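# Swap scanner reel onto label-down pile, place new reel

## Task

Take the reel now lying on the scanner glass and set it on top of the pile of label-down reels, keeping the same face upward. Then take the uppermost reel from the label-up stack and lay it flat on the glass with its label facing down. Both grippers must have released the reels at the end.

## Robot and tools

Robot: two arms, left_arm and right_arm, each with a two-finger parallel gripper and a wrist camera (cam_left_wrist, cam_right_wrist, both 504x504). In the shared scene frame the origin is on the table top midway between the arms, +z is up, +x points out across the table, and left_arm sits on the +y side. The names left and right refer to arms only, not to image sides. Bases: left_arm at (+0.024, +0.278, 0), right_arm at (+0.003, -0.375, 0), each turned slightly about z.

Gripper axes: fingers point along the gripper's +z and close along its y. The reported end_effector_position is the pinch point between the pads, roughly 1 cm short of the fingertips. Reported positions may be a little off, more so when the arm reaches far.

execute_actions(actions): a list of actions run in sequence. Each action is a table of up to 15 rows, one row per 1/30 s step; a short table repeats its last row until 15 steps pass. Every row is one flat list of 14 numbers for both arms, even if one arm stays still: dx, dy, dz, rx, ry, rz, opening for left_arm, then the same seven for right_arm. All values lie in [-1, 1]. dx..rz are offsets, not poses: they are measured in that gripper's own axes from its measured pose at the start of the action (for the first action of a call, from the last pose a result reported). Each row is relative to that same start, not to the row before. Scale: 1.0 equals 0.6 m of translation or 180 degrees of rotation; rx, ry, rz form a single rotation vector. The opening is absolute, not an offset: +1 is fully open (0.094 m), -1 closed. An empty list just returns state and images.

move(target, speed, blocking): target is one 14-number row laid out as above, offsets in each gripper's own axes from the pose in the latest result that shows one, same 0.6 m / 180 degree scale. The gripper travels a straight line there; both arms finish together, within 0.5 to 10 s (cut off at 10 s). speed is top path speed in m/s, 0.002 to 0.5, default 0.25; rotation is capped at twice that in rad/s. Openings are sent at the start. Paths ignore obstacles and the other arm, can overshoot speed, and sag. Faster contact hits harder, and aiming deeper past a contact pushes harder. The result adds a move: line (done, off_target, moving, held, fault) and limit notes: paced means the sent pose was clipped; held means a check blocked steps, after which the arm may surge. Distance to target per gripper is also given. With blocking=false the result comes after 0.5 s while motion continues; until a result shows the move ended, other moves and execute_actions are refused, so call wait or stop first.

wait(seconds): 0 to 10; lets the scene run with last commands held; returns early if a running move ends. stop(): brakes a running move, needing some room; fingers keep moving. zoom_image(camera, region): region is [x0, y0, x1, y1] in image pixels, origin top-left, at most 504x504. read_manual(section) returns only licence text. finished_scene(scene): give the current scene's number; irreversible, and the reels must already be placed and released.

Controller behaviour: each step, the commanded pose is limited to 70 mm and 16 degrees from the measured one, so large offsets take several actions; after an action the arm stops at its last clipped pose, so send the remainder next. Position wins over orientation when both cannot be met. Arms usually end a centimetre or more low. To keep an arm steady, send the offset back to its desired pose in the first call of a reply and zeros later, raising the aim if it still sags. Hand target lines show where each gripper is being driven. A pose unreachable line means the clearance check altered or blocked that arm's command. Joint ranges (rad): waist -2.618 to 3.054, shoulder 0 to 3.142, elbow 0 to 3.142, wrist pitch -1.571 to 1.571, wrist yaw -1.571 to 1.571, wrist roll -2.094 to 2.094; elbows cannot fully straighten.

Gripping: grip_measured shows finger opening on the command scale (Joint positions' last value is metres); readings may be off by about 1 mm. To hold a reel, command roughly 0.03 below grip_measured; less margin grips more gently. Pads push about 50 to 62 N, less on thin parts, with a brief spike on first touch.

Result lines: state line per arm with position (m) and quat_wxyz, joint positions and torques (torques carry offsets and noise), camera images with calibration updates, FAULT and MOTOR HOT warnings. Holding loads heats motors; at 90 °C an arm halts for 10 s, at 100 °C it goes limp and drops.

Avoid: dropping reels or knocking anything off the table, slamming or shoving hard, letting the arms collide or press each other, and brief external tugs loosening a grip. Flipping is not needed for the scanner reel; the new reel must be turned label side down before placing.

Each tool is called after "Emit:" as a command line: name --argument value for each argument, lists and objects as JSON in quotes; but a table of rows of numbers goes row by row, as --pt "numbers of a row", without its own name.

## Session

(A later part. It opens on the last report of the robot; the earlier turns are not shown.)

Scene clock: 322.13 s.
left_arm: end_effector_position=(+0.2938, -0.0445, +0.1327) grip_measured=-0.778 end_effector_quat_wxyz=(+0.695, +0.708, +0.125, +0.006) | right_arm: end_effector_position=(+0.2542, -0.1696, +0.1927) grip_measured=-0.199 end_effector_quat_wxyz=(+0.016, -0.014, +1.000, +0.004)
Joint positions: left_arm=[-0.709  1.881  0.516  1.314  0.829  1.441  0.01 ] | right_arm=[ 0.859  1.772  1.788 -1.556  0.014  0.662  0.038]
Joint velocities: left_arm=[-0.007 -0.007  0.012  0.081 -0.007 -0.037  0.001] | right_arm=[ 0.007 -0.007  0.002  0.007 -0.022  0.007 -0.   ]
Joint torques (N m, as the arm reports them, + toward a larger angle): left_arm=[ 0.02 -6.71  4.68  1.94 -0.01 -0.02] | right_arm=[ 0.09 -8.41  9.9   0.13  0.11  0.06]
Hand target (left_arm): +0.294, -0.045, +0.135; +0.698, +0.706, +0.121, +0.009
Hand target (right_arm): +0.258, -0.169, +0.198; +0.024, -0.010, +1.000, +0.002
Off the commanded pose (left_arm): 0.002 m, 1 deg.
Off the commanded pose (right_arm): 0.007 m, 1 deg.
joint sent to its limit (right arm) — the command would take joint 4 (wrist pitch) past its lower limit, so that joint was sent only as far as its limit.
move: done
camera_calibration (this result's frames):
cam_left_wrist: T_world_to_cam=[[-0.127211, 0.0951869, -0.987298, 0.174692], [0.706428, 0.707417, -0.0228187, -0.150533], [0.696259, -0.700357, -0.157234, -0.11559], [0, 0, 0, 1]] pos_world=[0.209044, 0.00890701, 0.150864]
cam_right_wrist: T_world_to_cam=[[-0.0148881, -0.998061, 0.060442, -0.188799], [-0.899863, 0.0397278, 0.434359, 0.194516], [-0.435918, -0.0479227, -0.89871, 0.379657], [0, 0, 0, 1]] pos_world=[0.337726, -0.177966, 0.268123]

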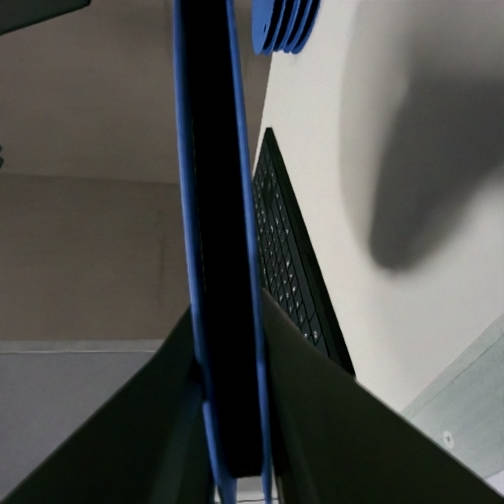

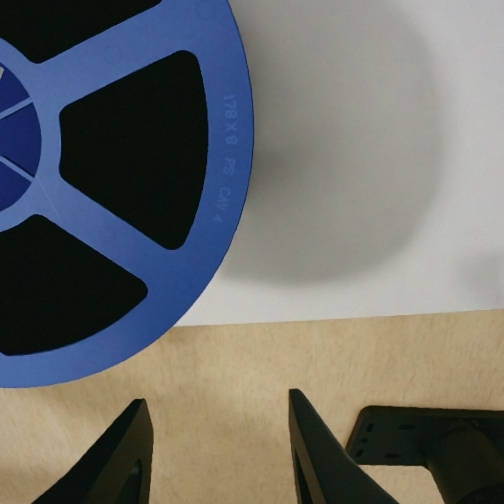

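Emit:
move --target '[0,0,0,0,0,0,-0.82,-0.053,0.05,0.04,0,0,-0.283,-0.2]' --speed 0.1

Scene clock: 341.80 s.
left_arm: end_effector_position=(+0.2937, -0.0444, +0.1302) grip_measured=-0.778 end_effector_quat_wxyz=(+0.692, +0.711, +0.129, +0.002) | right_arm: end_effector_position=(+0.2806, -0.1479, +0.1686) grip_measured=-0.199 end_effector_quat_wxyz=(+0.005, -0.434, +0.901, -0.006)
Joint positions: left_arm=[-0.709  1.881  0.516  1.302  0.829  1.441  0.01 ] | right_arm=[ 0.859  1.918  1.877 -1.524  0.014 -0.208  0.038]
Joint velocities: left_arm=[ 0.002  0.002  0.012 -0.037 -0.007 -0.022 -0.001] | right_arm=[ 0.007 -0.002  0.012 -0.051  0.11  -0.022 -0.001]
Joint torques (N m, as the arm reports them, + toward a larger angle): left_arm=[ 0.02 -6.71  4.7   1.94 -0.01 -0.02] | right_arm=[ 0.75 -9.33  9.66  0.28  0.   -0.05]
Hand target (left_arm): +0.294, -0.044, +0.133; +0.695, +0.708, +0.125, +0.005
Hand target (right_arm): +0.285, -0.139, +0.170; +0.017, -0.442, +0.897, -0.003
Off the commanded pose (left_arm): 0.002 m, 1 deg.
Off the commanded pose (right_arm): 0.011 m, 2 deg.
move: off_target (right_arm)
camera_calibration (this result's frames):
cam_left_wrist: T_world_to_cam=[[-0.138059, 0.101966, -0.985161, 0.175439], [0.706161, 0.707584, -0.0257243, -0.150093], [0.694461, -0.699234, -0.169693, -0.113639], [0, 0, 0, 1]] pos_world=[0.209129, 0.00885409, 0.149691]
cam_right_wrist: T_world_to_cam=[[0.753049, -0.652532, 0.0843802, -0.333679], [-0.610718, -0.645482, 0.458668, 0.0413207], [-0.24483, -0.396932, -0.884592, 0.262867], [0, 0, 0, 1]] pos_world=[0.34087, -0.0867244, 0.241734]

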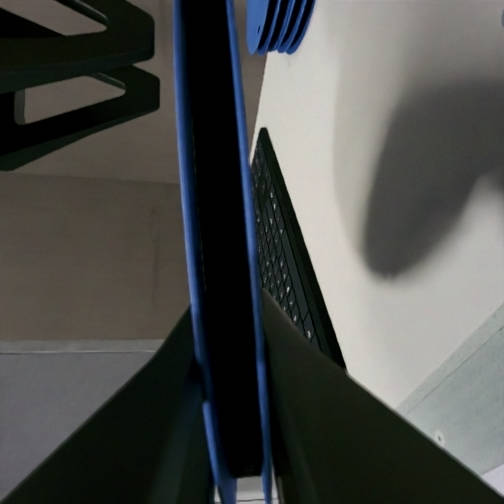

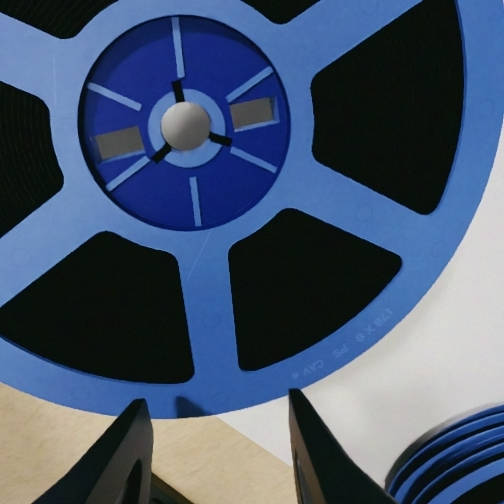

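Emit:
move --target '[0,-0.005,0,-0.01,0,0,-0.82,-0.022,-0.003,0.045,0,0,0,-0.2]' --speed 0.03

Scene clock: 350.83 s.
left_arm: end_effector_position=(+0.2946, -0.0450, +0.1224) grip_measured=-0.778 end_effector_quat_wxyz=(+0.694, +0.707, +0.132, -0.001) | right_arm: end_effector_position=(+0.2901, -0.1401, +0.1497) grip_measured=-0.199 end_effector_quat_wxyz=(+0.011, -0.435, +0.900, -0.005)
Joint positions: left_arm=[-0.709  1.933  0.516  1.364  0.829  1.423  0.01 ] | right_arm=[ 0.859  1.944  1.838 -1.446  0.014 -0.21   0.038]
Joint velocities: left_arm=[-0.002  0.007  0.032 -0.095  0.037  0.007  0.001] | right_arm=[ 0.002 -0.007 -0.007 -0.007  0.037  0.007 -0.001]
Joint torques (N m, as the arm reports them, + toward a larger angle): left_arm=[-0.17 -6.65  3.4   2.27 -0.07 -0.17] | right_arm=[  0.14 -10.12   5.9    0.31   0.     0.06]
Hand target (left_arm): +0.293, -0.044, +0.127; +0.702, +0.700, +0.129, +0.004
Hand target (right_arm): +0.290, -0.139, +0.142; +0.005, -0.434, +0.901, -0.006
Off the commanded pose (left_arm): 0.005 m, 2 deg.
Off the commanded pose (right_arm): 0.008 m, 1 deg.
move: done
camera_calibration (this result's frames):
cam_left_wrist: T_world_to_cam=[[-0.14693, 0.0930172, -0.984764, 0.170082], [0.705364, 0.707805, -0.0383861, -0.148745], [0.69345, -0.700257, -0.169609, -0.115779], [0, 0, 0, 1]] pos_world=[0.210197, 0.00838667, 0.142144]
cam_right_wrist: T_world_to_cam=[[0.75401, -0.651158, 0.0863807, -0.334504], [-0.613122, -0.650504, 0.448247, 0.0622732], [-0.235689, -0.390945, -0.889726, 0.250559], [0, 0, 0, 1]] pos_world=[0.349455, -0.0793512, 0.22391]

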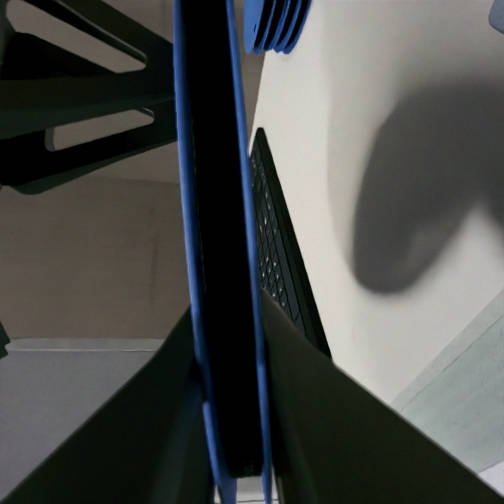

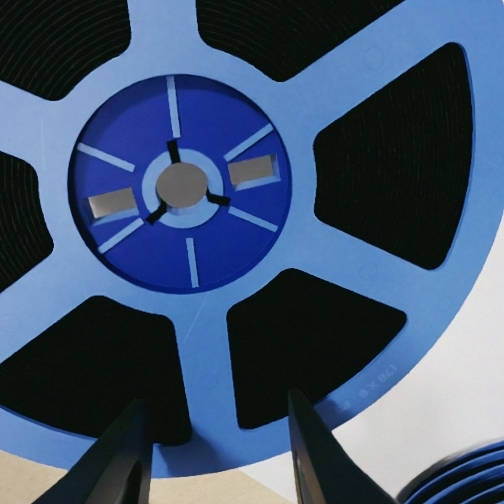

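Emit:
move --target '[0,0,0,0,0,0,-0.82,0,0,0.04,0,0,0,-0.2]' --speed 0.02

Scene clock: 360.00 s.
left_arm: end_effector_position=(+0.2942, -0.0443, +0.1097) grip_measured=-0.778 end_effector_quat_wxyz=(+0.678, +0.720, +0.151, -0.016) | right_arm: end_effector_position=(+0.2899, -0.1402, +0.1292) grip_measured=-0.199 end_effector_quat_wxyz=(+0.007, -0.435, +0.901, -0.006)
Joint positions: left_arm=[-0.709  1.933  0.516  1.297  0.826  1.429  0.01 ] | right_arm=[ 0.859  1.944  1.756 -1.373  0.014 -0.21   0.038]
Joint velocities: left_arm=[-0.002  0.002  0.002  0.007 -0.11  -0.051  0.001] | right_arm=[-0.002  0.012  0.007 -0.037 -0.081 -0.007  0.   ]
Joint torques (N m, as the arm reports them, + toward a larger angle): left_arm=[ 0.03 -7.12  4.33  2.48  0.05 -0.11] | right_arm=[ -0.03 -11.82   5.17   0.38   0.     0.01]
Hand target (left_arm): +0.294, -0.045, +0.122; +0.694, +0.708, +0.132, -0.001
Hand target (right_arm): +0.291, -0.140, +0.126; +0.010, -0.435, +0.900, -0.005
Off the commanded pose (left_arm): 0.013 m, 4 deg.
Off the commanded pose (right_arm): 0.004 m, 0 deg.
move: off_target (left_arm)
camera_calibration (this result's frames):
cam_left_wrist: T_world_to_cam=[[-0.197002, 0.128412, -0.971957, 0.172311], [0.701242, 0.711295, -0.0481574, -0.146994], [0.685164, -0.691064, -0.230174, -0.107683], [0, 0, 0, 1]] pos_world=[0.210805, 0.00801329, 0.135614]
cam_right_wrist: T_world_to_cam=[[0.754565, -0.650701, 0.0849704, -0.332616], [-0.610195, -0.648091, 0.455674, 0.0698491], [-0.241439, -0.395685, -0.886082, 0.232753], [0, 0, 0, 1]] pos_world=[0.349798, -0.0790681, 0.202673]

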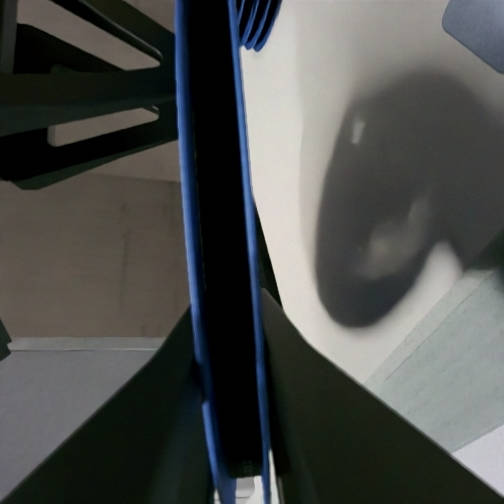

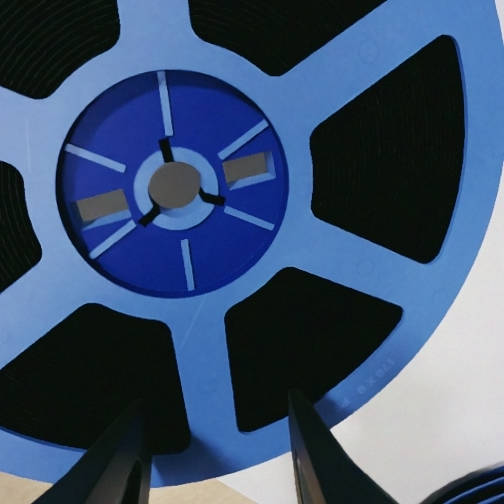

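Emit:
move --target '[0,0,0,0,0,0,-0.82,0,0,0.006,0,0,0,-0.9]' --speed 0.02

Scene clock: 365.10 s.
left_arm: end_effector_position=(+0.2940, -0.0441, +0.1072) grip_measured=-0.778 end_effector_quat_wxyz=(+0.674, +0.722, +0.154, -0.019) | right_arm: end_effector_position=(+0.2900, -0.1402, +0.1292) grip_measured=-0.899 end_effector_quat_wxyz=(+0.007, -0.435, +0.901, -0.006)
Joint positions: left_arm=[-0.709  1.934  0.516  1.285  0.826  1.429  0.01 ] | right_arm=[ 0.859  1.944  1.756 -1.372  0.014 -0.21   0.005]
Joint velocities: left_arm=[-0.007 -0.012 -0.007 -0.037  0.022 -0.037 -0.001] | right_arm=[-0.007  0.012  0.002 -0.022 -0.007  0.022  0.   ]
Joint torques (N m, as the arm reports them, + toward a larger angle): left_arm=[ 0.04 -6.95  4.4   1.96  0.02 -0.03] | right_arm=[  0.06 -11.26   5.9    0.29   0.02   0.02]
Hand target (left_arm): +0.294, -0.044, +0.110; +0.678, +0.720, +0.151, -0.016
Hand target (right_arm): +0.290, -0.140, +0.126; +0.007, -0.435, +0.901, -0.006
Off the commanded pose (left_arm): 0.002 m, 1 deg.
Off the commanded pose (right_arm): 0.004 m, 0 deg.
move: done
camera_calibration (this result's frames):
cam_left_wrist: T_world_to_cam=[[-0.206995, 0.13496, -0.968989, 0.172758], [0.700756, 0.711605, -0.0505835, -0.146631], [0.682711, -0.689495, -0.241873, -0.105921], [0, 0, 0, 1]] pos_world=[0.210826, 0.00799598, 0.134364]
cam_right_wrist: T_world_to_cam=[[0.75454, -0.650721, 0.0850347, -0.332636], [-0.61033, -0.648202, 0.455337, 0.0699994], [-0.241178, -0.39547, -0.886249, 0.232772], [0, 0, 0, 1]] pos_world=[0.34985, -0.0790256, 0.202706]

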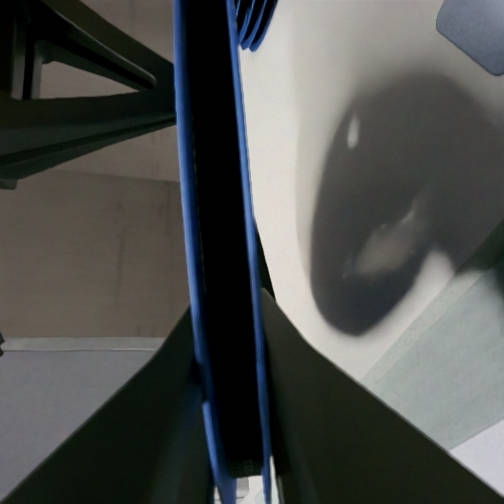

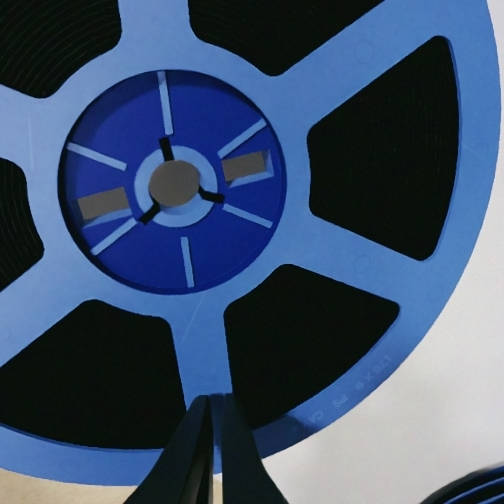

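Emit:
move --target '[0,0.025,0,-0.09,0,0,-0.82,0,0,-0.05,0,0,0,-0.2]' --speed 0.05

Scene clock: 373.10 s.
left_arm: end_effector_position=(+0.3029, -0.0437, +0.1081) grip_measured=-0.778 end_effector_quat_wxyz=(+0.703, +0.690, +0.172, -0.012) | right_arm: end_effector_position=(+0.2878, -0.1420, +0.1566) grip_measured=-0.201 end_effector_quat_wxyz=(+0.007, -0.435, +0.901, -0.006)
Joint positions: left_arm=[-0.709  2.045  0.516  1.512  0.785  1.321  0.01 ] | right_arm=[ 0.859  1.944  1.865 -1.481  0.014 -0.21   0.038]
Joint velocities: left_arm=[ 0.012 -0.032 -0.002  0.051 -0.007  0.007 -0.001] | right_arm=[-0.002  0.002  0.007  0.022 -0.022  0.007  0.   ]
Joint torques (N m, as the arm reports them, + toward a larger angle): left_arm=[-0.89 -8.88  2.32  2.29 -0.15 -0.15] | right_arm=[  0.12 -10.06   9.73   0.1    0.02   0.02]
Hand target (left_arm): +0.298, -0.045, +0.121; +0.716, +0.679, +0.161, -0.004
Hand target (right_arm): +0.289, -0.140, +0.159; +0.007, -0.435, +0.900, -0.006
Off the commanded pose (left_arm): 0.015 m, 11 deg.
Off the commanded pose (right_arm): 0.004 m, 0 deg.
joint sent to its limit (left arm) — the command would take joint 4 (wrist pitch) past its upper limit, so that joint was sent only as far as its limit.
move: off_target (left_arm)
camera_calibration (this result's frames):
cam_left_wrist: T_world_to_cam=[[-0.216757, 0.046171, -0.975133, 0.17516], [0.666519, 0.736833, -0.113269, -0.134886], [0.713281, -0.674496, -0.190488, -0.125645], [0, 0, 0, 1]] pos_world=[0.217491, 0.00655359, 0.131592]
cam_right_wrist: T_world_to_cam=[[0.754515, -0.650742, 0.0850989, -0.334496], [-0.610464, -0.648312, 0.455, 0.05506], [-0.240917, -0.395254, -0.886416, 0.255829], [0, 0, 0, 1]] pos_world=[0.347628, -0.0808567, 0.230184]

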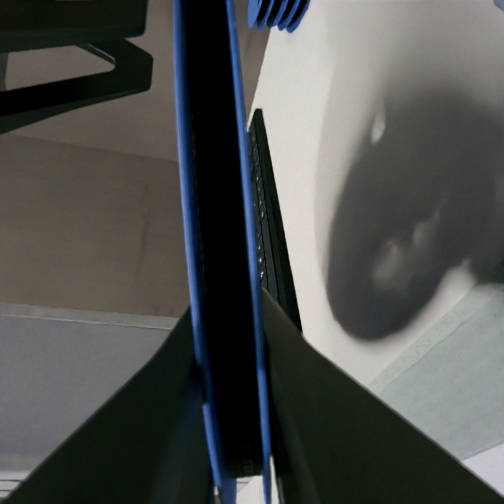

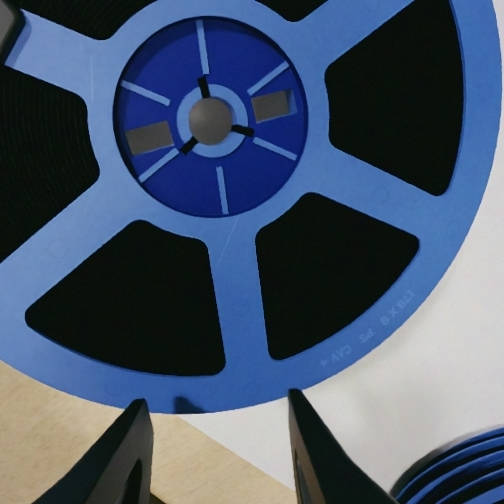

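Emit:
move --target '[0,0.075,0,0,0,0.068,-0.82,0,0,-0.085,0,0,0,-0.2]' --speed 0.05

Scene clock: 381.87 s.
left_arm: end_effector_position=(+0.3075, -0.0397, +0.1293) grip_measured=-0.778 end_effector_quat_wxyz=(+0.685, +0.717, +0.122, +0.044) | right_arm: end_effector_position=(+0.2863, -0.1432, +0.1890) grip_measured=-0.201 end_effector_quat_wxyz=(+0.029, -0.434, +0.900, -0.000)
Joint positions: left_arm=[-0.692  1.872  0.531  1.257  0.795  1.526  0.01 ] | right_arm=[ 0.859  1.918  1.959 -1.556  0.014 -0.21   0.038]
Joint velocities: left_arm=[-0.007  0.002 -0.012 -0.037 -0.066  0.051 -0.   ] | right_arm=[-0.007  0.017 -0.017 -0.037 -0.007  0.037 -0.   ]
Joint torques (N m, as the arm reports them, + toward a larger angle): left_arm=[ 0.68 -9.08  7.8   1.98  0.12  0.04] | right_arm=[  0.16 -13.09  10.28   0.18   0.     0.03]
Hand target (left_arm): +0.313, -0.041, +0.152; +0.700, +0.704, +0.098, +0.063
Hand target (right_arm): +0.287, -0.142, +0.207; +0.053, -0.434, +0.899, +0.006
Off the commanded pose (left_arm): 0.023 m, 4 deg.
Off the commanded pose (right_arm): 0.019 m, 3 deg.
joint sent to its limit (right arm) — the command would take joint 4 (wrist pitch) past its lower limit, so that joint was sent only as far as its limit.
move: off_target (left_arm, right_arm)
camera_calibration (this result's frames):
cam_left_wrist: T_world_to_cam=[[-0.0773522, 0.126936, -0.98889, 0.158769], [0.671813, 0.739508, 0.0423748, -0.160147], [0.736671, -0.661071, -0.14248, -0.1351], [0, 0, 0, 1]] pos_world=[0.219394, 0.00896531, 0.144542]
cam_right_wrist: T_world_to_cam=[[0.751429, -0.653286, 0.0925877, -0.337813], [-0.625572, -0.660766, 0.414787, 0.0487258], [-0.209795, -0.369603, -0.905196, 0.281965], [0, 0, 0, 1]] pos_world=[0.343479, -0.0842768, 0.2663]

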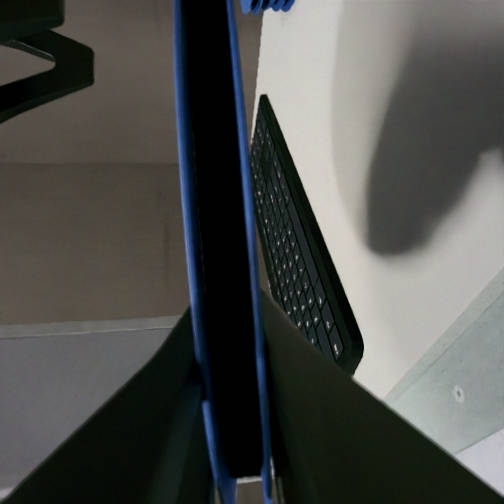

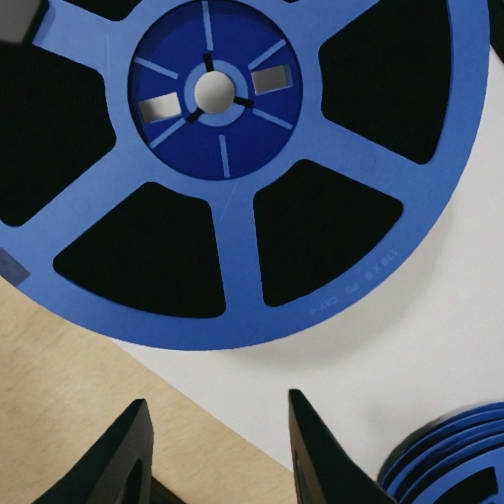

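Emit:
move --target '[0,0.01,0,0,0,0,-0.82,-0.025,-0.025,0.07,0,0,-0.02,-0.2]' --speed 0.04

Scene clock: 410.97 s.
left_arm: end_effector_position=(+0.3066, -0.0393, +0.1206) grip_measured=-0.778 end_effector_quat_wxyz=(+0.674, +0.726, +0.134, +0.032) | right_arm: end_effector_position=(+0.3065, -0.1381, +0.1571) grip_measured=-0.201 end_effector_quat_wxyz=(+0.036, -0.463, +0.885, -0.001)
Joint positions: left_arm=[-0.692  1.872  0.531  1.212  0.796  1.529  0.01 ] | right_arm=[ 0.835  1.954  1.879 -1.425  0.014 -0.298  0.038]
Joint velocities: left_arm=[-0.007 -0.007 -0.017  0.022  0.037 -0.051  0.001] | right_arm=[ 0.002  0.002  0.002  0.051 -0.037 -0.081 -0.001]
Joint torques (N m, as the arm reports them, + toward a larger angle): left_arm=[ 0.05 -8.82  5.43  1.98  0.02 -0.05] | right_arm=[ -0.51 -10.13   5.95   0.4    0.    -0.03]
Hand target (left_arm): +0.308, -0.040, +0.135; +0.685, +0.717, +0.122, +0.044
Hand target (right_arm): +0.309, -0.140, +0.148; +0.029, -0.463, +0.886, -0.001
Off the commanded pose (left_arm): 0.015 m, 2 deg.
Off the commanded pose (right_arm): 0.010 m, 1 deg.
move: off_target (left_arm)
camera_calibration (this result's frames):
cam_left_wrist: T_world_to_cam=[[-0.113108, 0.150321, -0.982146, 0.16108], [0.673914, 0.737964, 0.0353376, -0.159337], [0.7301, -0.657885, -0.184773, -0.128109], [0, 0, 0, 1]] pos_world=[0.219131, 0.00909041, 0.140164]
cam_right_wrist: T_world_to_cam=[[0.790754, -0.603786, 0.100745, -0.353261], [-0.587156, -0.701612, 0.403718, 0.0623498], [-0.173076, -0.378395, -0.90932, 0.247431], [0, 0, 0, 1]] pos_world=[0.358776, -0.0759223, 0.235411]

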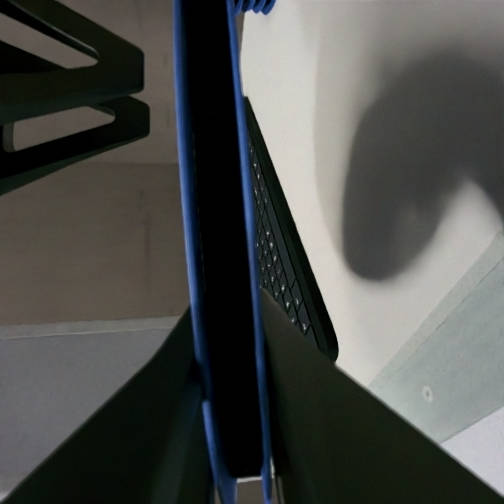

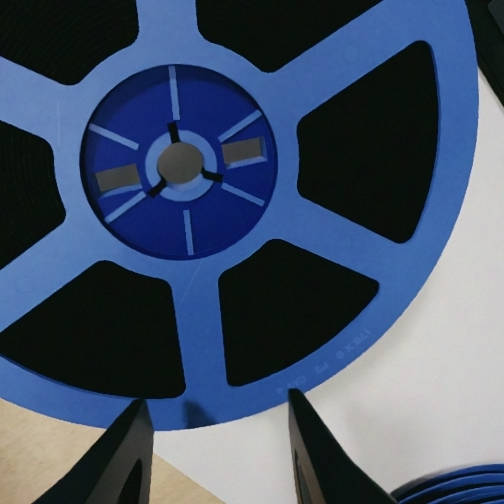

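Emit:
move --target '[0,0.025,0,-0.02,0,0,-0.82,0,0,0.055,0,0,0,-0.2]' --speed 0.02

Scene clock: 423.57 s.
left_arm: end_effector_position=(+0.3073, -0.0393, +0.1137) grip_measured=-0.778 end_effector_quat_wxyz=(+0.671, +0.726, +0.150, +0.019) | right_arm: end_effector_position=(+0.3078, -0.1374, +0.1288) grip_measured=-0.201 end_effector_quat_wxyz=(+0.033, -0.464, +0.885, -0.002)
Joint positions: left_arm=[-0.692  1.895  0.531  1.223  0.793  1.497  0.01 ] | right_arm=[ 0.835  1.954  1.766 -1.32   0.015 -0.3    0.038]
Joint velocities: left_arm=[-0.002  0.017 -0.007  0.022 -0.037 -0.051  0.   ] | right_arm=[-0.007  0.002  0.002 -0.037  0.037  0.022  0.   ]
Joint torques (N m, as the arm reports them, + toward a larger angle): left_arm=[-0.01 -7.88  4.6   2.74  0.03 -0.32] | right_arm=[ -0.01 -11.79   5.19   0.5   -0.02   0.01]
Hand target (left_arm): +0.308, -0.040, +0.135; +0.695, +0.706, +0.132, +0.036
Hand target (right_arm): +0.309, -0.137, +0.124; +0.036, -0.463, +0.886, -0.001
Off the commanded pose (left_arm): 0.022 m, 5 deg.
Off the commanded pose (right_arm): 0.005 m, 0 deg.
move: off_target (left_arm)
camera_calibration (this result's frames):
cam_left_wrist: T_world_to_cam=[[-0.15443, 0.149154, -0.97668, 0.166415], [0.670338, 0.742019, 0.00732545, -0.155146], [0.725808, -0.653575, -0.214574, -0.125034], [0, 0, 0, 1]] pos_world=[0.220451, 0.00858058, 0.136841]
cam_right_wrist: T_world_to_cam=[[0.791865, -0.60242, 0.100201, -0.351032], [-0.584514, -0.700115, 0.4101, 0.0735458], [-0.1769, -0.383313, -0.90652, 0.222297], [0, 0, 0, 1]] pos_world=[0.360282, -0.0747689, 0.206529]

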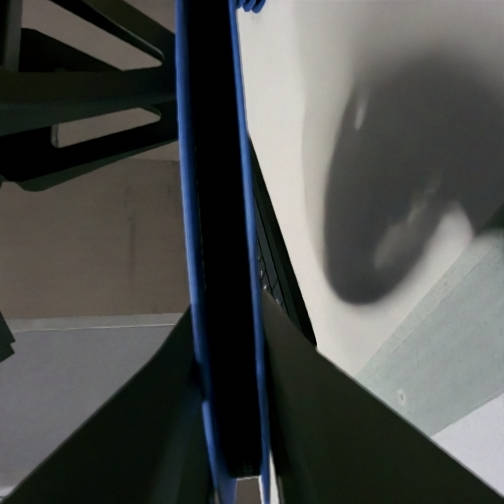

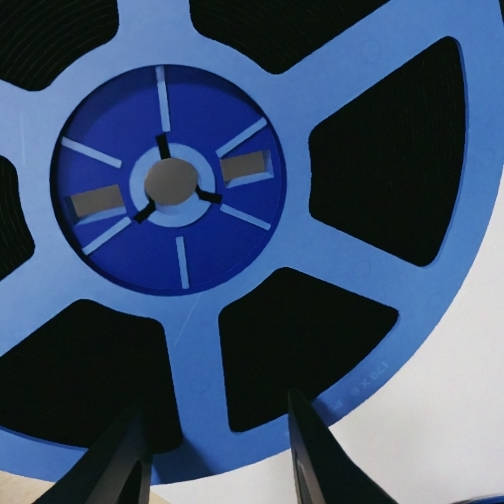

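Emit:
move --target '[0,0.01,0,0,0,0,-0.82,-0.03,0,-0.012,0,0,0,-0.35]' --speed 0.02

Emit:
move --target '[0,0.01,0,0,0,0,-0.82,0,0,0.025,0,0,0,-0.35]' --speed 0.02

Scene clock: 432.33 s.
left_arm: end_effector_position=(+0.3063, -0.0385, +0.1049) grip_measured=-0.778 end_effector_quat_wxyz=(+0.659, +0.734, +0.163, +0.007) | right_arm: end_effector_position=(+0.3178, -0.1267, +0.1365) grip_measured=-0.349 end_effector_quat_wxyz=(+0.037, -0.463, +0.886, -0.001)
Joint positions: left_arm=[-0.692  1.896  0.531  1.178  0.792  1.497  0.01 ] | right_arm=[ 0.842  2.009  1.875 -1.365  0.016 -0.292  0.031]
Joint velocities: left_arm=[-0.007  0.012  0.012 -0.022  0.066 -0.037  0.   ] | right_arm=[-0.012 -0.007 -0.007 -0.037  0.051 -0.007  0.   ]
Joint torques (N m, as the arm reports them, + toward a larger angle): left_arm=[ 0.08 -8.87  5.44  1.98  0.06 -0.02] | right_arm=[  0.58 -10.49   9.98   0.18   0.01   0.09]
Hand target (left_arm): +0.308, -0.040, +0.120; +0.671, +0.726, +0.150, +0.019
Hand target (right_arm): +0.317, -0.123, +0.137; +0.033, -0.464, +0.885, -0.002
Off the commanded pose (left_arm): 0.015 m, 3 deg.
Off the commanded pose (right_arm): 0.004 m, 1 deg.
move: off_target (left_arm)
camera_calibration (this result's frames):
cam_left_wrist: T_world_to_cam=[[-0.192038, 0.171625, -0.966264, 0.168853], [0.669341, 0.742955, -0.00106527, -0.153807], [0.717708, -0.646964, -0.257552, -0.118442], [0, 0, 0, 1]] pos_world=[0.220382, 0.00866422, 0.132488]
cam_right_wrist: T_world_to_cam=[[0.789962, -0.604464, 0.102874, -0.353294], [-0.588757, -0.700919, 0.402588, 0.0860193], [-0.171243, -0.378598, -0.909582, 0.234375], [0, 0, 0, 1]] pos_world=[0.369868, -0.064527, 0.214897]

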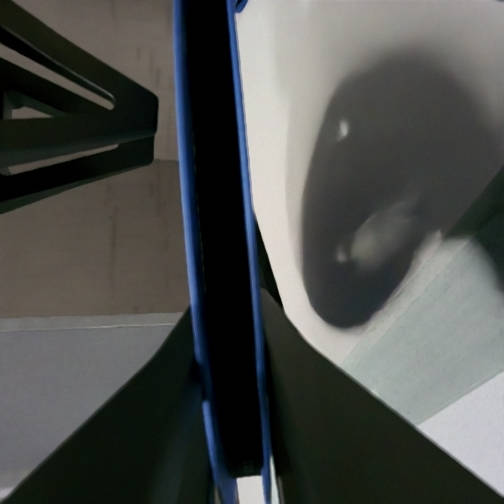

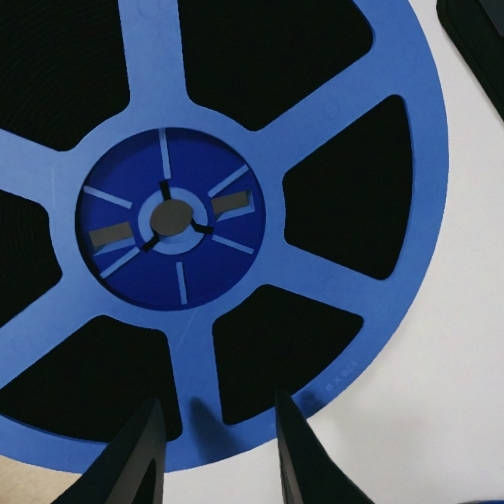

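Scene clock: 433.30 s.
left_arm: end_effector_position=(+0.3048, -0.0375, +0.0964) grip_measured=-0.778 end_effector_quat_wxyz=(+0.648, +0.741, +0.175, -0.005) | right_arm: end_effector_position=(+0.3182, -0.1264, +0.1255) grip_measured=-0.349 end_effector_quat_wxyz=(+0.036, -0.463, +0.886, -0.001)
Joint positions: left_arm=[-0.692  1.896  0.531  1.134  0.792  1.497  0.01 ] | right_arm=[ 0.842  2.009  1.831 -1.322  0.016 -0.292  0.031]
Joint velocities: left_arm=[-0.002 -0.007  0.007 -0.022 -0.022  0.007  0.   ] | right_arm=[ 0.007 -0.022 -0.012 -0.007 -0.037  0.037  0.001]
Joint torques (N m, as the arm reports them, + toward a larger angle): left_arm=[ 0.09 -8.76  5.53  1.95  0.07 -0.03] | right_arm=[  0.   -12.12   5.91   0.41   0.01   0.  ]
Hand target (left_arm): +0.307, -0.039, +0.111; +0.659, +0.734, +0.163, +0.007
Hand target (right_arm): +0.319, -0.126, +0.122; +0.037, -0.463, +0.886, -0.001
Off the commanded pose (left_arm): 0.015 m, 3 deg.
Off the commanded pose (right_arm): 0.004 m, 0 deg.
move: off_target (left_arm)
camera_calibration (this result's frames):
cam_left_wrist: T_world_to_cam=[[-0.228466, 0.19351, -0.954126, 0.170969], [0.66914, 0.743075, -0.00951986, -0.15259], [0.707145, -0.640619, -0.299253, -0.111432], [0, 0, 0, 1]] pos_world=[0.219963, 0.00891602, 0.128327]
cam_right_wrist: T_world_to_cam=[[0.790085, -0.604366, 0.102505, -0.35227], [-0.588276, -0.700536, 0.403957, 0.0906861], [-0.172329, -0.379462, -0.909017, 0.22469], [0, 0, 0, 1]] pos_world=[0.370392, -0.0641099, 0.203724]

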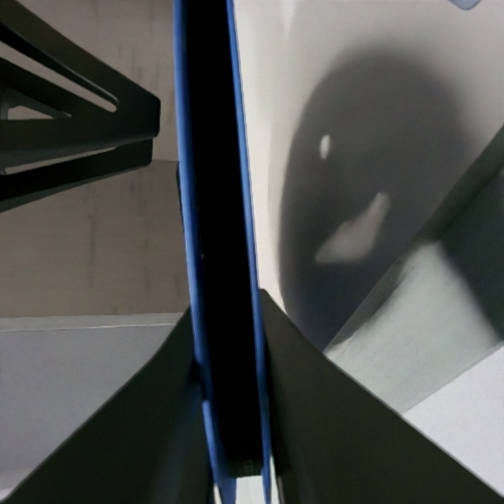

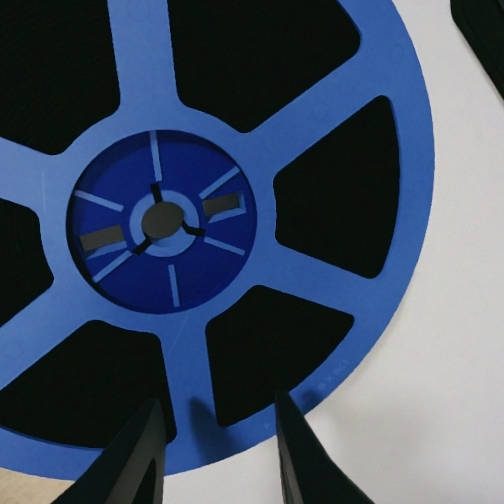

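Emit:
move --target '[0,0.02,0,0,0,0,-0.82,0,0,-0.1,0,0,0,-0.35]' --speed 0.1

Emit:
move --target '[0,0.01,0.06,0,0,0,-0.82,0.2,-0.25,0,0,0,0,-0.35]' --speed 0.12

Scene clock: 455.43 s.
left_arm: end_effector_position=(+0.3018, -0.0357, +0.0887) grip_measured=-0.778 end_effector_quat_wxyz=(+0.631, +0.751, +0.192, -0.021) | right_arm: end_effector_position=(+0.3141, -0.1297, +0.1857) grip_measured=-0.349 end_effector_quat_wxyz=(+0.044, -0.463, +0.885, +0.000)
Joint positions: left_arm=[-0.692  1.877  0.531  1.055  0.792  1.497  0.01 ] | right_arm=[ 0.842  2.019  2.088 -1.554  0.016 -0.292  0.031]
Joint velocities: left_arm=[-0.002  0.007  0.012  0.007  0.007  0.007 -0.   ] | right_arm=[-0.002  0.002 -0.002  0.051  0.022  0.037 -0.001]
Joint torques (N m, as the arm reports them, + toward a larger angle): left_arm=[ 0.16 -9.09  6.68  1.96  0.1  -0.02] | right_arm=[  0.21 -10.53   9.1    0.24   0.01   0.04]
Hand target (left_arm): +0.307, -0.038, +0.108; +0.648, +0.741, +0.175, -0.005
Hand target (right_arm): +0.314, -0.128, +0.185; +0.040, -0.463, +0.886, -0.001
Off the commanded pose (left_arm): 0.020 m, 3 deg.
Off the commanded pose (right_arm): 0.002 m, 1 deg.
joint sent to its limit (right arm) — the command would take joint 4 (wrist pitch) past its lower limit, so that joint was sent only as far as its limit.
move: off_target (left_arm)
camera_calibration (this result's frames):
cam_left_wrist: T_world_to_cam=[[-0.276967, 0.222649, -0.934728, 0.176471], [0.668358, 0.743545, -0.0209299, -0.150734], [0.690353, -0.63053, -0.354746, -0.100153], [0, 0, 0, 1]] pos_world=[0.218762, 0.00963759, 0.126269]
cam_right_wrist: T_world_to_cam=[[0.788839, -0.605358, 0.106184, -0.357578], [-0.593017, -0.704309, 0.39023, 0.0651576], [-0.161442, -0.370798, -0.914574, 0.276182], [0, 0, 0, 1]] pos_world=[0.365298, -0.0681637, 0.265131]

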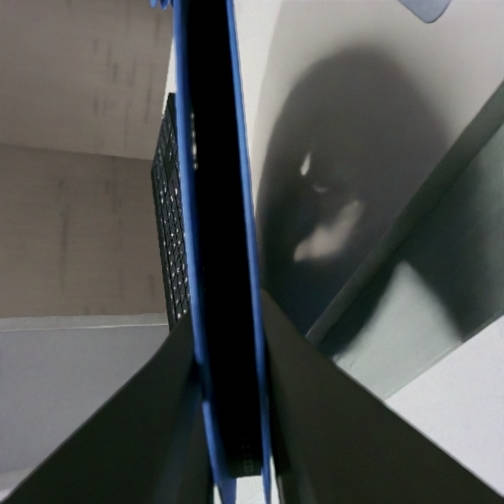

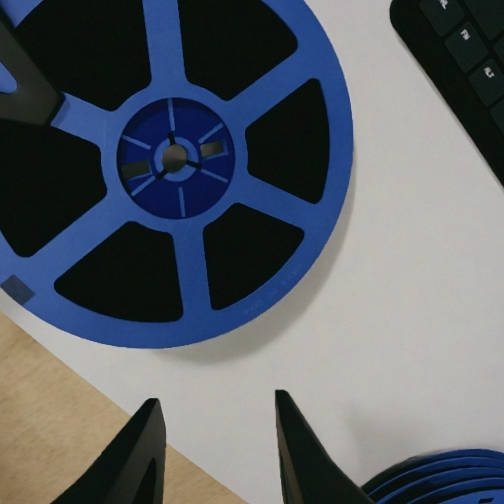

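Scene clock: 457.53 s.
left_arm: end_effector_position=(+0.3080, -0.0640, +0.0822) grip_measured=-0.778 end_effector_quat_wxyz=(+0.627, +0.755, +0.192, -0.019) | right_arm: end_effector_position=(+0.3691, -0.3169, +0.1770) grip_measured=-0.349 end_effector_quat_wxyz=(+0.029, -0.459, +0.888, -0.007)
Joint positions: left_arm=[-0.763  1.948  0.615  1.046  0.719  1.484  0.01 ] | right_arm=[ 0.32   1.922  1.917 -1.507 -0.006 -0.804  0.031]
Joint velocities: left_arm=[-0.007 -0.027 -0.012  0.022  0.022 -0.081 -0.   ] | right_arm=[-0.017 -0.012  0.007  0.066 -0.066 -0.007  0.001]
Joint torques (N m, as the arm reports them, + toward a larger angle): left_arm=[-0.64 -7.04  7.74  1.8   0.02 -0.2 ] | right_arm=[ -0.05 -12.37   7.2    0.34  -0.12  -0.01]
Hand target (left_arm): +0.312, -0.071, +0.087; +0.631, +0.751, +0.192, -0.021
Hand target (right_arm): +0.370, -0.314, +0.183; +0.043, -0.463, +0.885, -0.004
Off the commanded pose (left_arm): 0.009 m, 1 deg.
Off the commanded pose (right_arm): 0.006 m, 2 deg.
move: done
camera_calibration (this result's frames):
cam_left_wrist: T_world_to_cam=[[-0.274871, 0.23397, -0.932579, 0.178361], [0.667789, 0.744282, -0.0100966, -0.134692], [0.69174, -0.625541, -0.360824, -0.124153], [0, 0, 0, 1]] pos_world=[0.224854, -0.0191456, 0.120178]
cam_right_wrist: T_world_to_cam=[[0.785893, -0.609325, 0.105336, -0.513471], [-0.590483, -0.688918, 0.420383, -0.0321016], [-0.183582, -0.392575, -0.901212, 0.206664], [0, 0, 0, 1]] pos_world=[0.422518, -0.253855, 0.25383]

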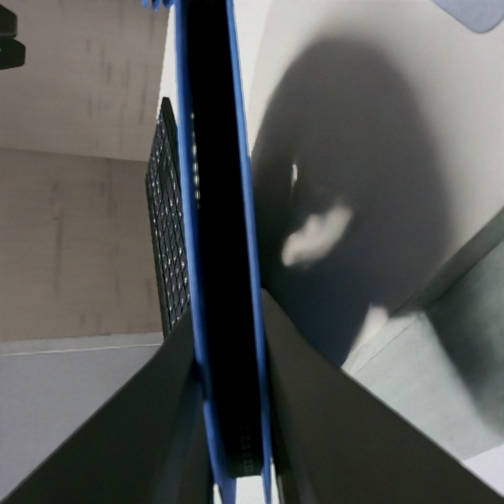

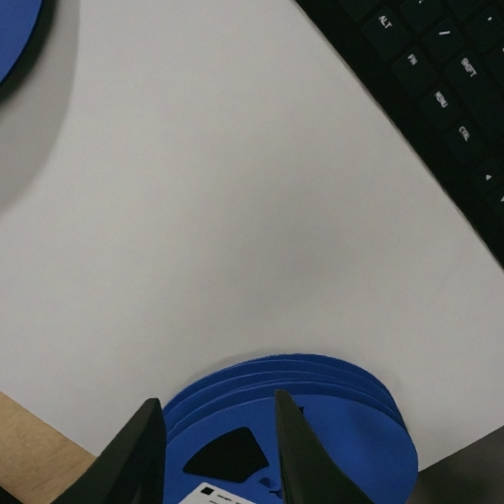

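Emit:
move --target '[0.04,-0.05,0.03,0,0,0,-0.82,0,0,0,0,0,0,-0.35]' --speed 0.03

Scene clock: 464.43 s.
left_arm: end_effector_position=(+0.3199, -0.0740, +0.0739) grip_measured=-0.778 end_effector_quat_wxyz=(+0.657, +0.738, +0.154, +0.005) | right_arm: end_effector_position=(+0.3691, -0.3168, +0.1770) grip_measured=-0.349 end_effector_quat_wxyz=(+0.029, -0.460, +0.887, -0.006)
Joint positions: left_arm=[-0.76   2.102  0.665  1.252  0.739  1.5    0.01 ] | right_arm=[ 0.32   1.922  1.917 -1.507 -0.006 -0.806  0.031]
Joint velocities: left_arm=[ 0.007 -0.022  0.002  0.037 -0.007 -0.051 -0.001] | right_arm=[-0.032  0.002 -0.012 -0.081  0.007  0.037 -0.002]
Joint torques (N m, as the arm reports them, + toward a larger angle): left_arm=[ 0.88 -4.88  5.7   1.1  -0.03 -0.16] | right_arm=[  0.02 -10.95   7.11   0.27  -0.01   0.04]
Hand target (left_arm): +0.323, -0.069, +0.045; +0.628, +0.754, +0.192, -0.018
Hand target (right_arm): +0.369, -0.317, +0.177; +0.029, -0.459, +0.888, -0.007
Off the commanded pose (left_arm): 0.031 m, 6 deg.
Off the commanded pose (right_arm): 0.000 m, 0 deg.
move: off_target (left_arm)
camera_calibration (this result's frames):
cam_left_wrist: T_world_to_cam=[[-0.180729, 0.182921, -0.966373, 0.144824], [0.682044, 0.73123, 0.0108573, -0.142356], [0.708627, -0.657147, -0.256915, -0.15703], [0, 0, 0, 1]] pos_world=[0.234542, -0.0255877, 0.101156]
cam_right_wrist: T_world_to_cam=[[0.787319, -0.607558, 0.104893, -0.513262], [-0.588842, -0.690554, 0.420001, -0.0330775], [-0.182741, -0.39244, -0.901441, 0.206487], [0, 0, 0, 1]] pos_world=[0.422357, -0.253644, 0.253866]

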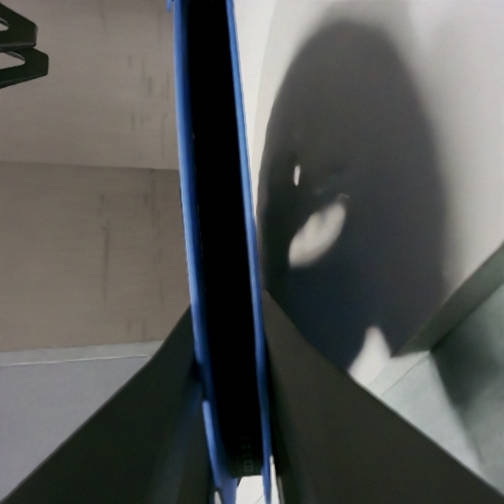

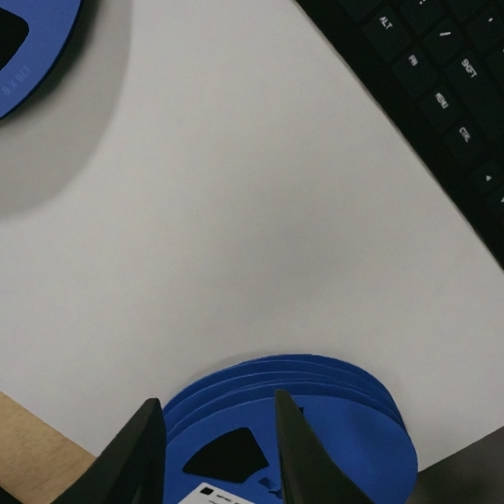

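Emit:
move --target '[0,-0.035,0,-0.03,0,0,-0.82,0,0,0,0,0,0,-0.35]' --speed 0.02

Scene clock: 473.17 s.
left_arm: end_effector_position=(+0.3207, -0.0744, +0.0829) grip_measured=-0.778 end_effector_quat_wxyz=(+0.706, +0.698, +0.119, +0.038) | right_arm: end_effector_position=(+0.3691, -0.3168, +0.1770) grip_measured=-0.349 end_effector_quat_wxyz=(+0.029, -0.460, +0.887, -0.006)
Joint positions: left_arm=[-0.76   2.227  0.665  1.561  0.738  1.458  0.01 ] | right_arm=[ 0.32   1.922  1.917 -1.507 -0.006 -0.806  0.031]
Joint velocities: left_arm=[-0.007 -0.012  0.007 -0.022 -0.037  0.022 -0.002] | right_arm=[-0.007 -0.002 -0.002  0.037  0.007  0.037  0.   ]
Joint torques (N m, as the arm reports them, + toward a larger angle): left_arm=[-0.43 -4.33  1.68  1.8  -0.16 -0.32] | right_arm=[  0.01 -10.94   7.17   0.28   0.     0.02]
Hand target (left_arm): +0.315, -0.071, +0.054; +0.686, +0.712, +0.153, +0.012
Hand target (right_arm): +0.369, -0.317, +0.177; +0.029, -0.460, +0.887, -0.006
Off the commanded pose (left_arm): 0.030 m, 5 deg.
Off the commanded pose (right_arm): 0.000 m, 0 deg.
joint sent to its limit (left arm) — the command would take joint 4 (wrist pitch) past its upper limit, so that joint was sent only as far as its limit.
move: off_target (left_arm)
camera_calibration (this result's frames):
cam_left_wrist: T_world_to_cam=[[-0.0728787, 0.0698247, -0.994894, 0.113101], [0.678645, 0.734464, 0.00183436, -0.140609], [0.730842, -0.675046, -0.100913, -0.177012], [0, 0, 0, 1]] pos_world=[0.233034, -0.0241167, 0.0949187]
cam_right_wrist: T_world_to_cam=[[0.787319, -0.607558, 0.104893, -0.513262], [-0.588842, -0.690554, 0.420001, -0.0330775], [-0.182741, -0.39244, -0.901441, 0.206487], [0, 0, 0, 1]] pos_world=[0.422357, -0.253644, 0.253866]

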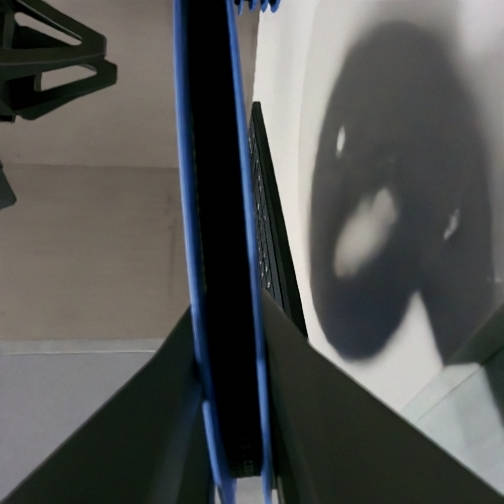

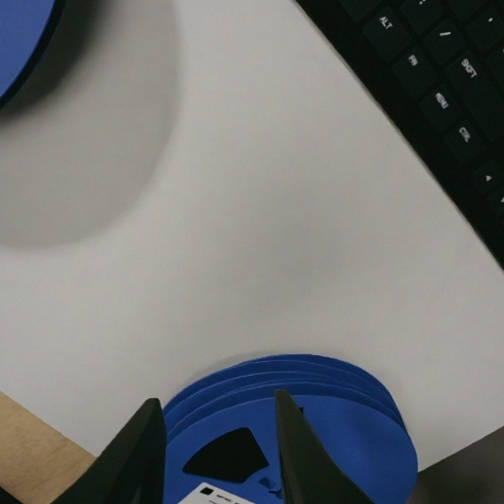

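Emit:
move --target '[0,-0.05,0,0.07,0,0,-0.82,0,0,0,0,0,0,-0.35]' --speed 0.02

Scene clock: 484.73 s.
left_arm: end_effector_position=(+0.3187, -0.0737, +0.0700) grip_measured=-0.778 end_effector_quat_wxyz=(+0.651, +0.751, +0.100, +0.050) | right_arm: end_effector_position=(+0.3691, -0.3168, +0.1770) grip_measured=-0.349 end_effector_quat_wxyz=(+0.029, -0.460, +0.887, -0.006)
Joint positions: left_arm=[-0.76   2.106  0.665  1.239  0.743  1.653  0.01 ] | right_arm=[ 0.32   1.922  1.917 -1.507 -0.006 -0.806  0.031]
Joint velocities: left_arm=[-0.017 -0.012 -0.007  0.007  0.022 -0.051 -0.001] | right_arm=[-0.017 -0.002  0.017  0.022  0.037 -0.051  0.   ]
Joint torques (N m, as the arm reports them, + toward a larger angle): left_arm=[-0.41 -8.33  5.35  0.87 -0.04 -0.13] | right_arm=[  0.04 -10.96   7.17   0.28  -0.01   0.01]
Hand target (left_arm): +0.317, -0.074, +0.054; +0.628, +0.768, +0.124, +0.025
Hand target (right_arm): +0.369, -0.317, +0.177; +0.029, -0.460, +0.887, -0.006
Off the commanded pose (left_arm): 0.017 m, 5 deg.
Off the commanded pose (right_arm): 0.000 m, 0 deg.
move: off_target (left_arm)
camera_calibration (this result's frames):
cam_left_wrist: T_world_to_cam=[[-0.0447741, 0.225194, -0.973285, 0.101035], [0.690846, 0.710727, 0.132663, -0.1545], [0.721614, -0.66645, -0.187397, -0.166726], [0, 0, 0, 1]] pos_world=[0.231571, -0.0240594, 0.0875888]
cam_right_wrist: T_world_to_cam=[[0.787319, -0.607558, 0.104893, -0.513262], [-0.588842, -0.690554, 0.420001, -0.0330775], [-0.182741, -0.39244, -0.901441, 0.206487], [0, 0, 0, 1]] pos_world=[0.422357, -0.253644, 0.253866]

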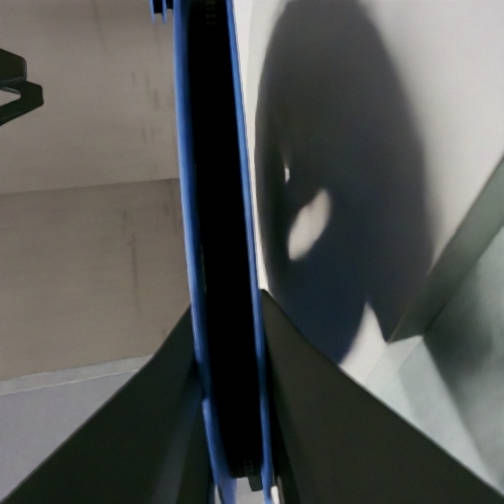

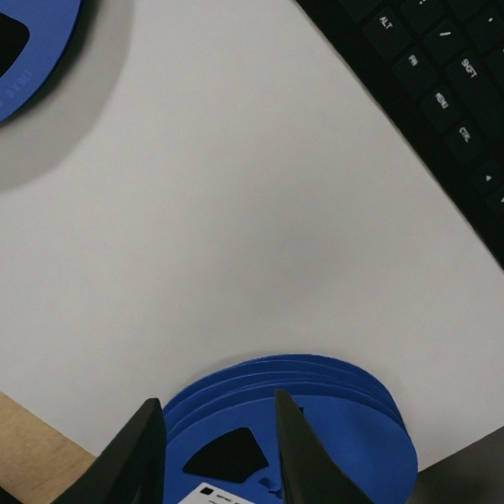

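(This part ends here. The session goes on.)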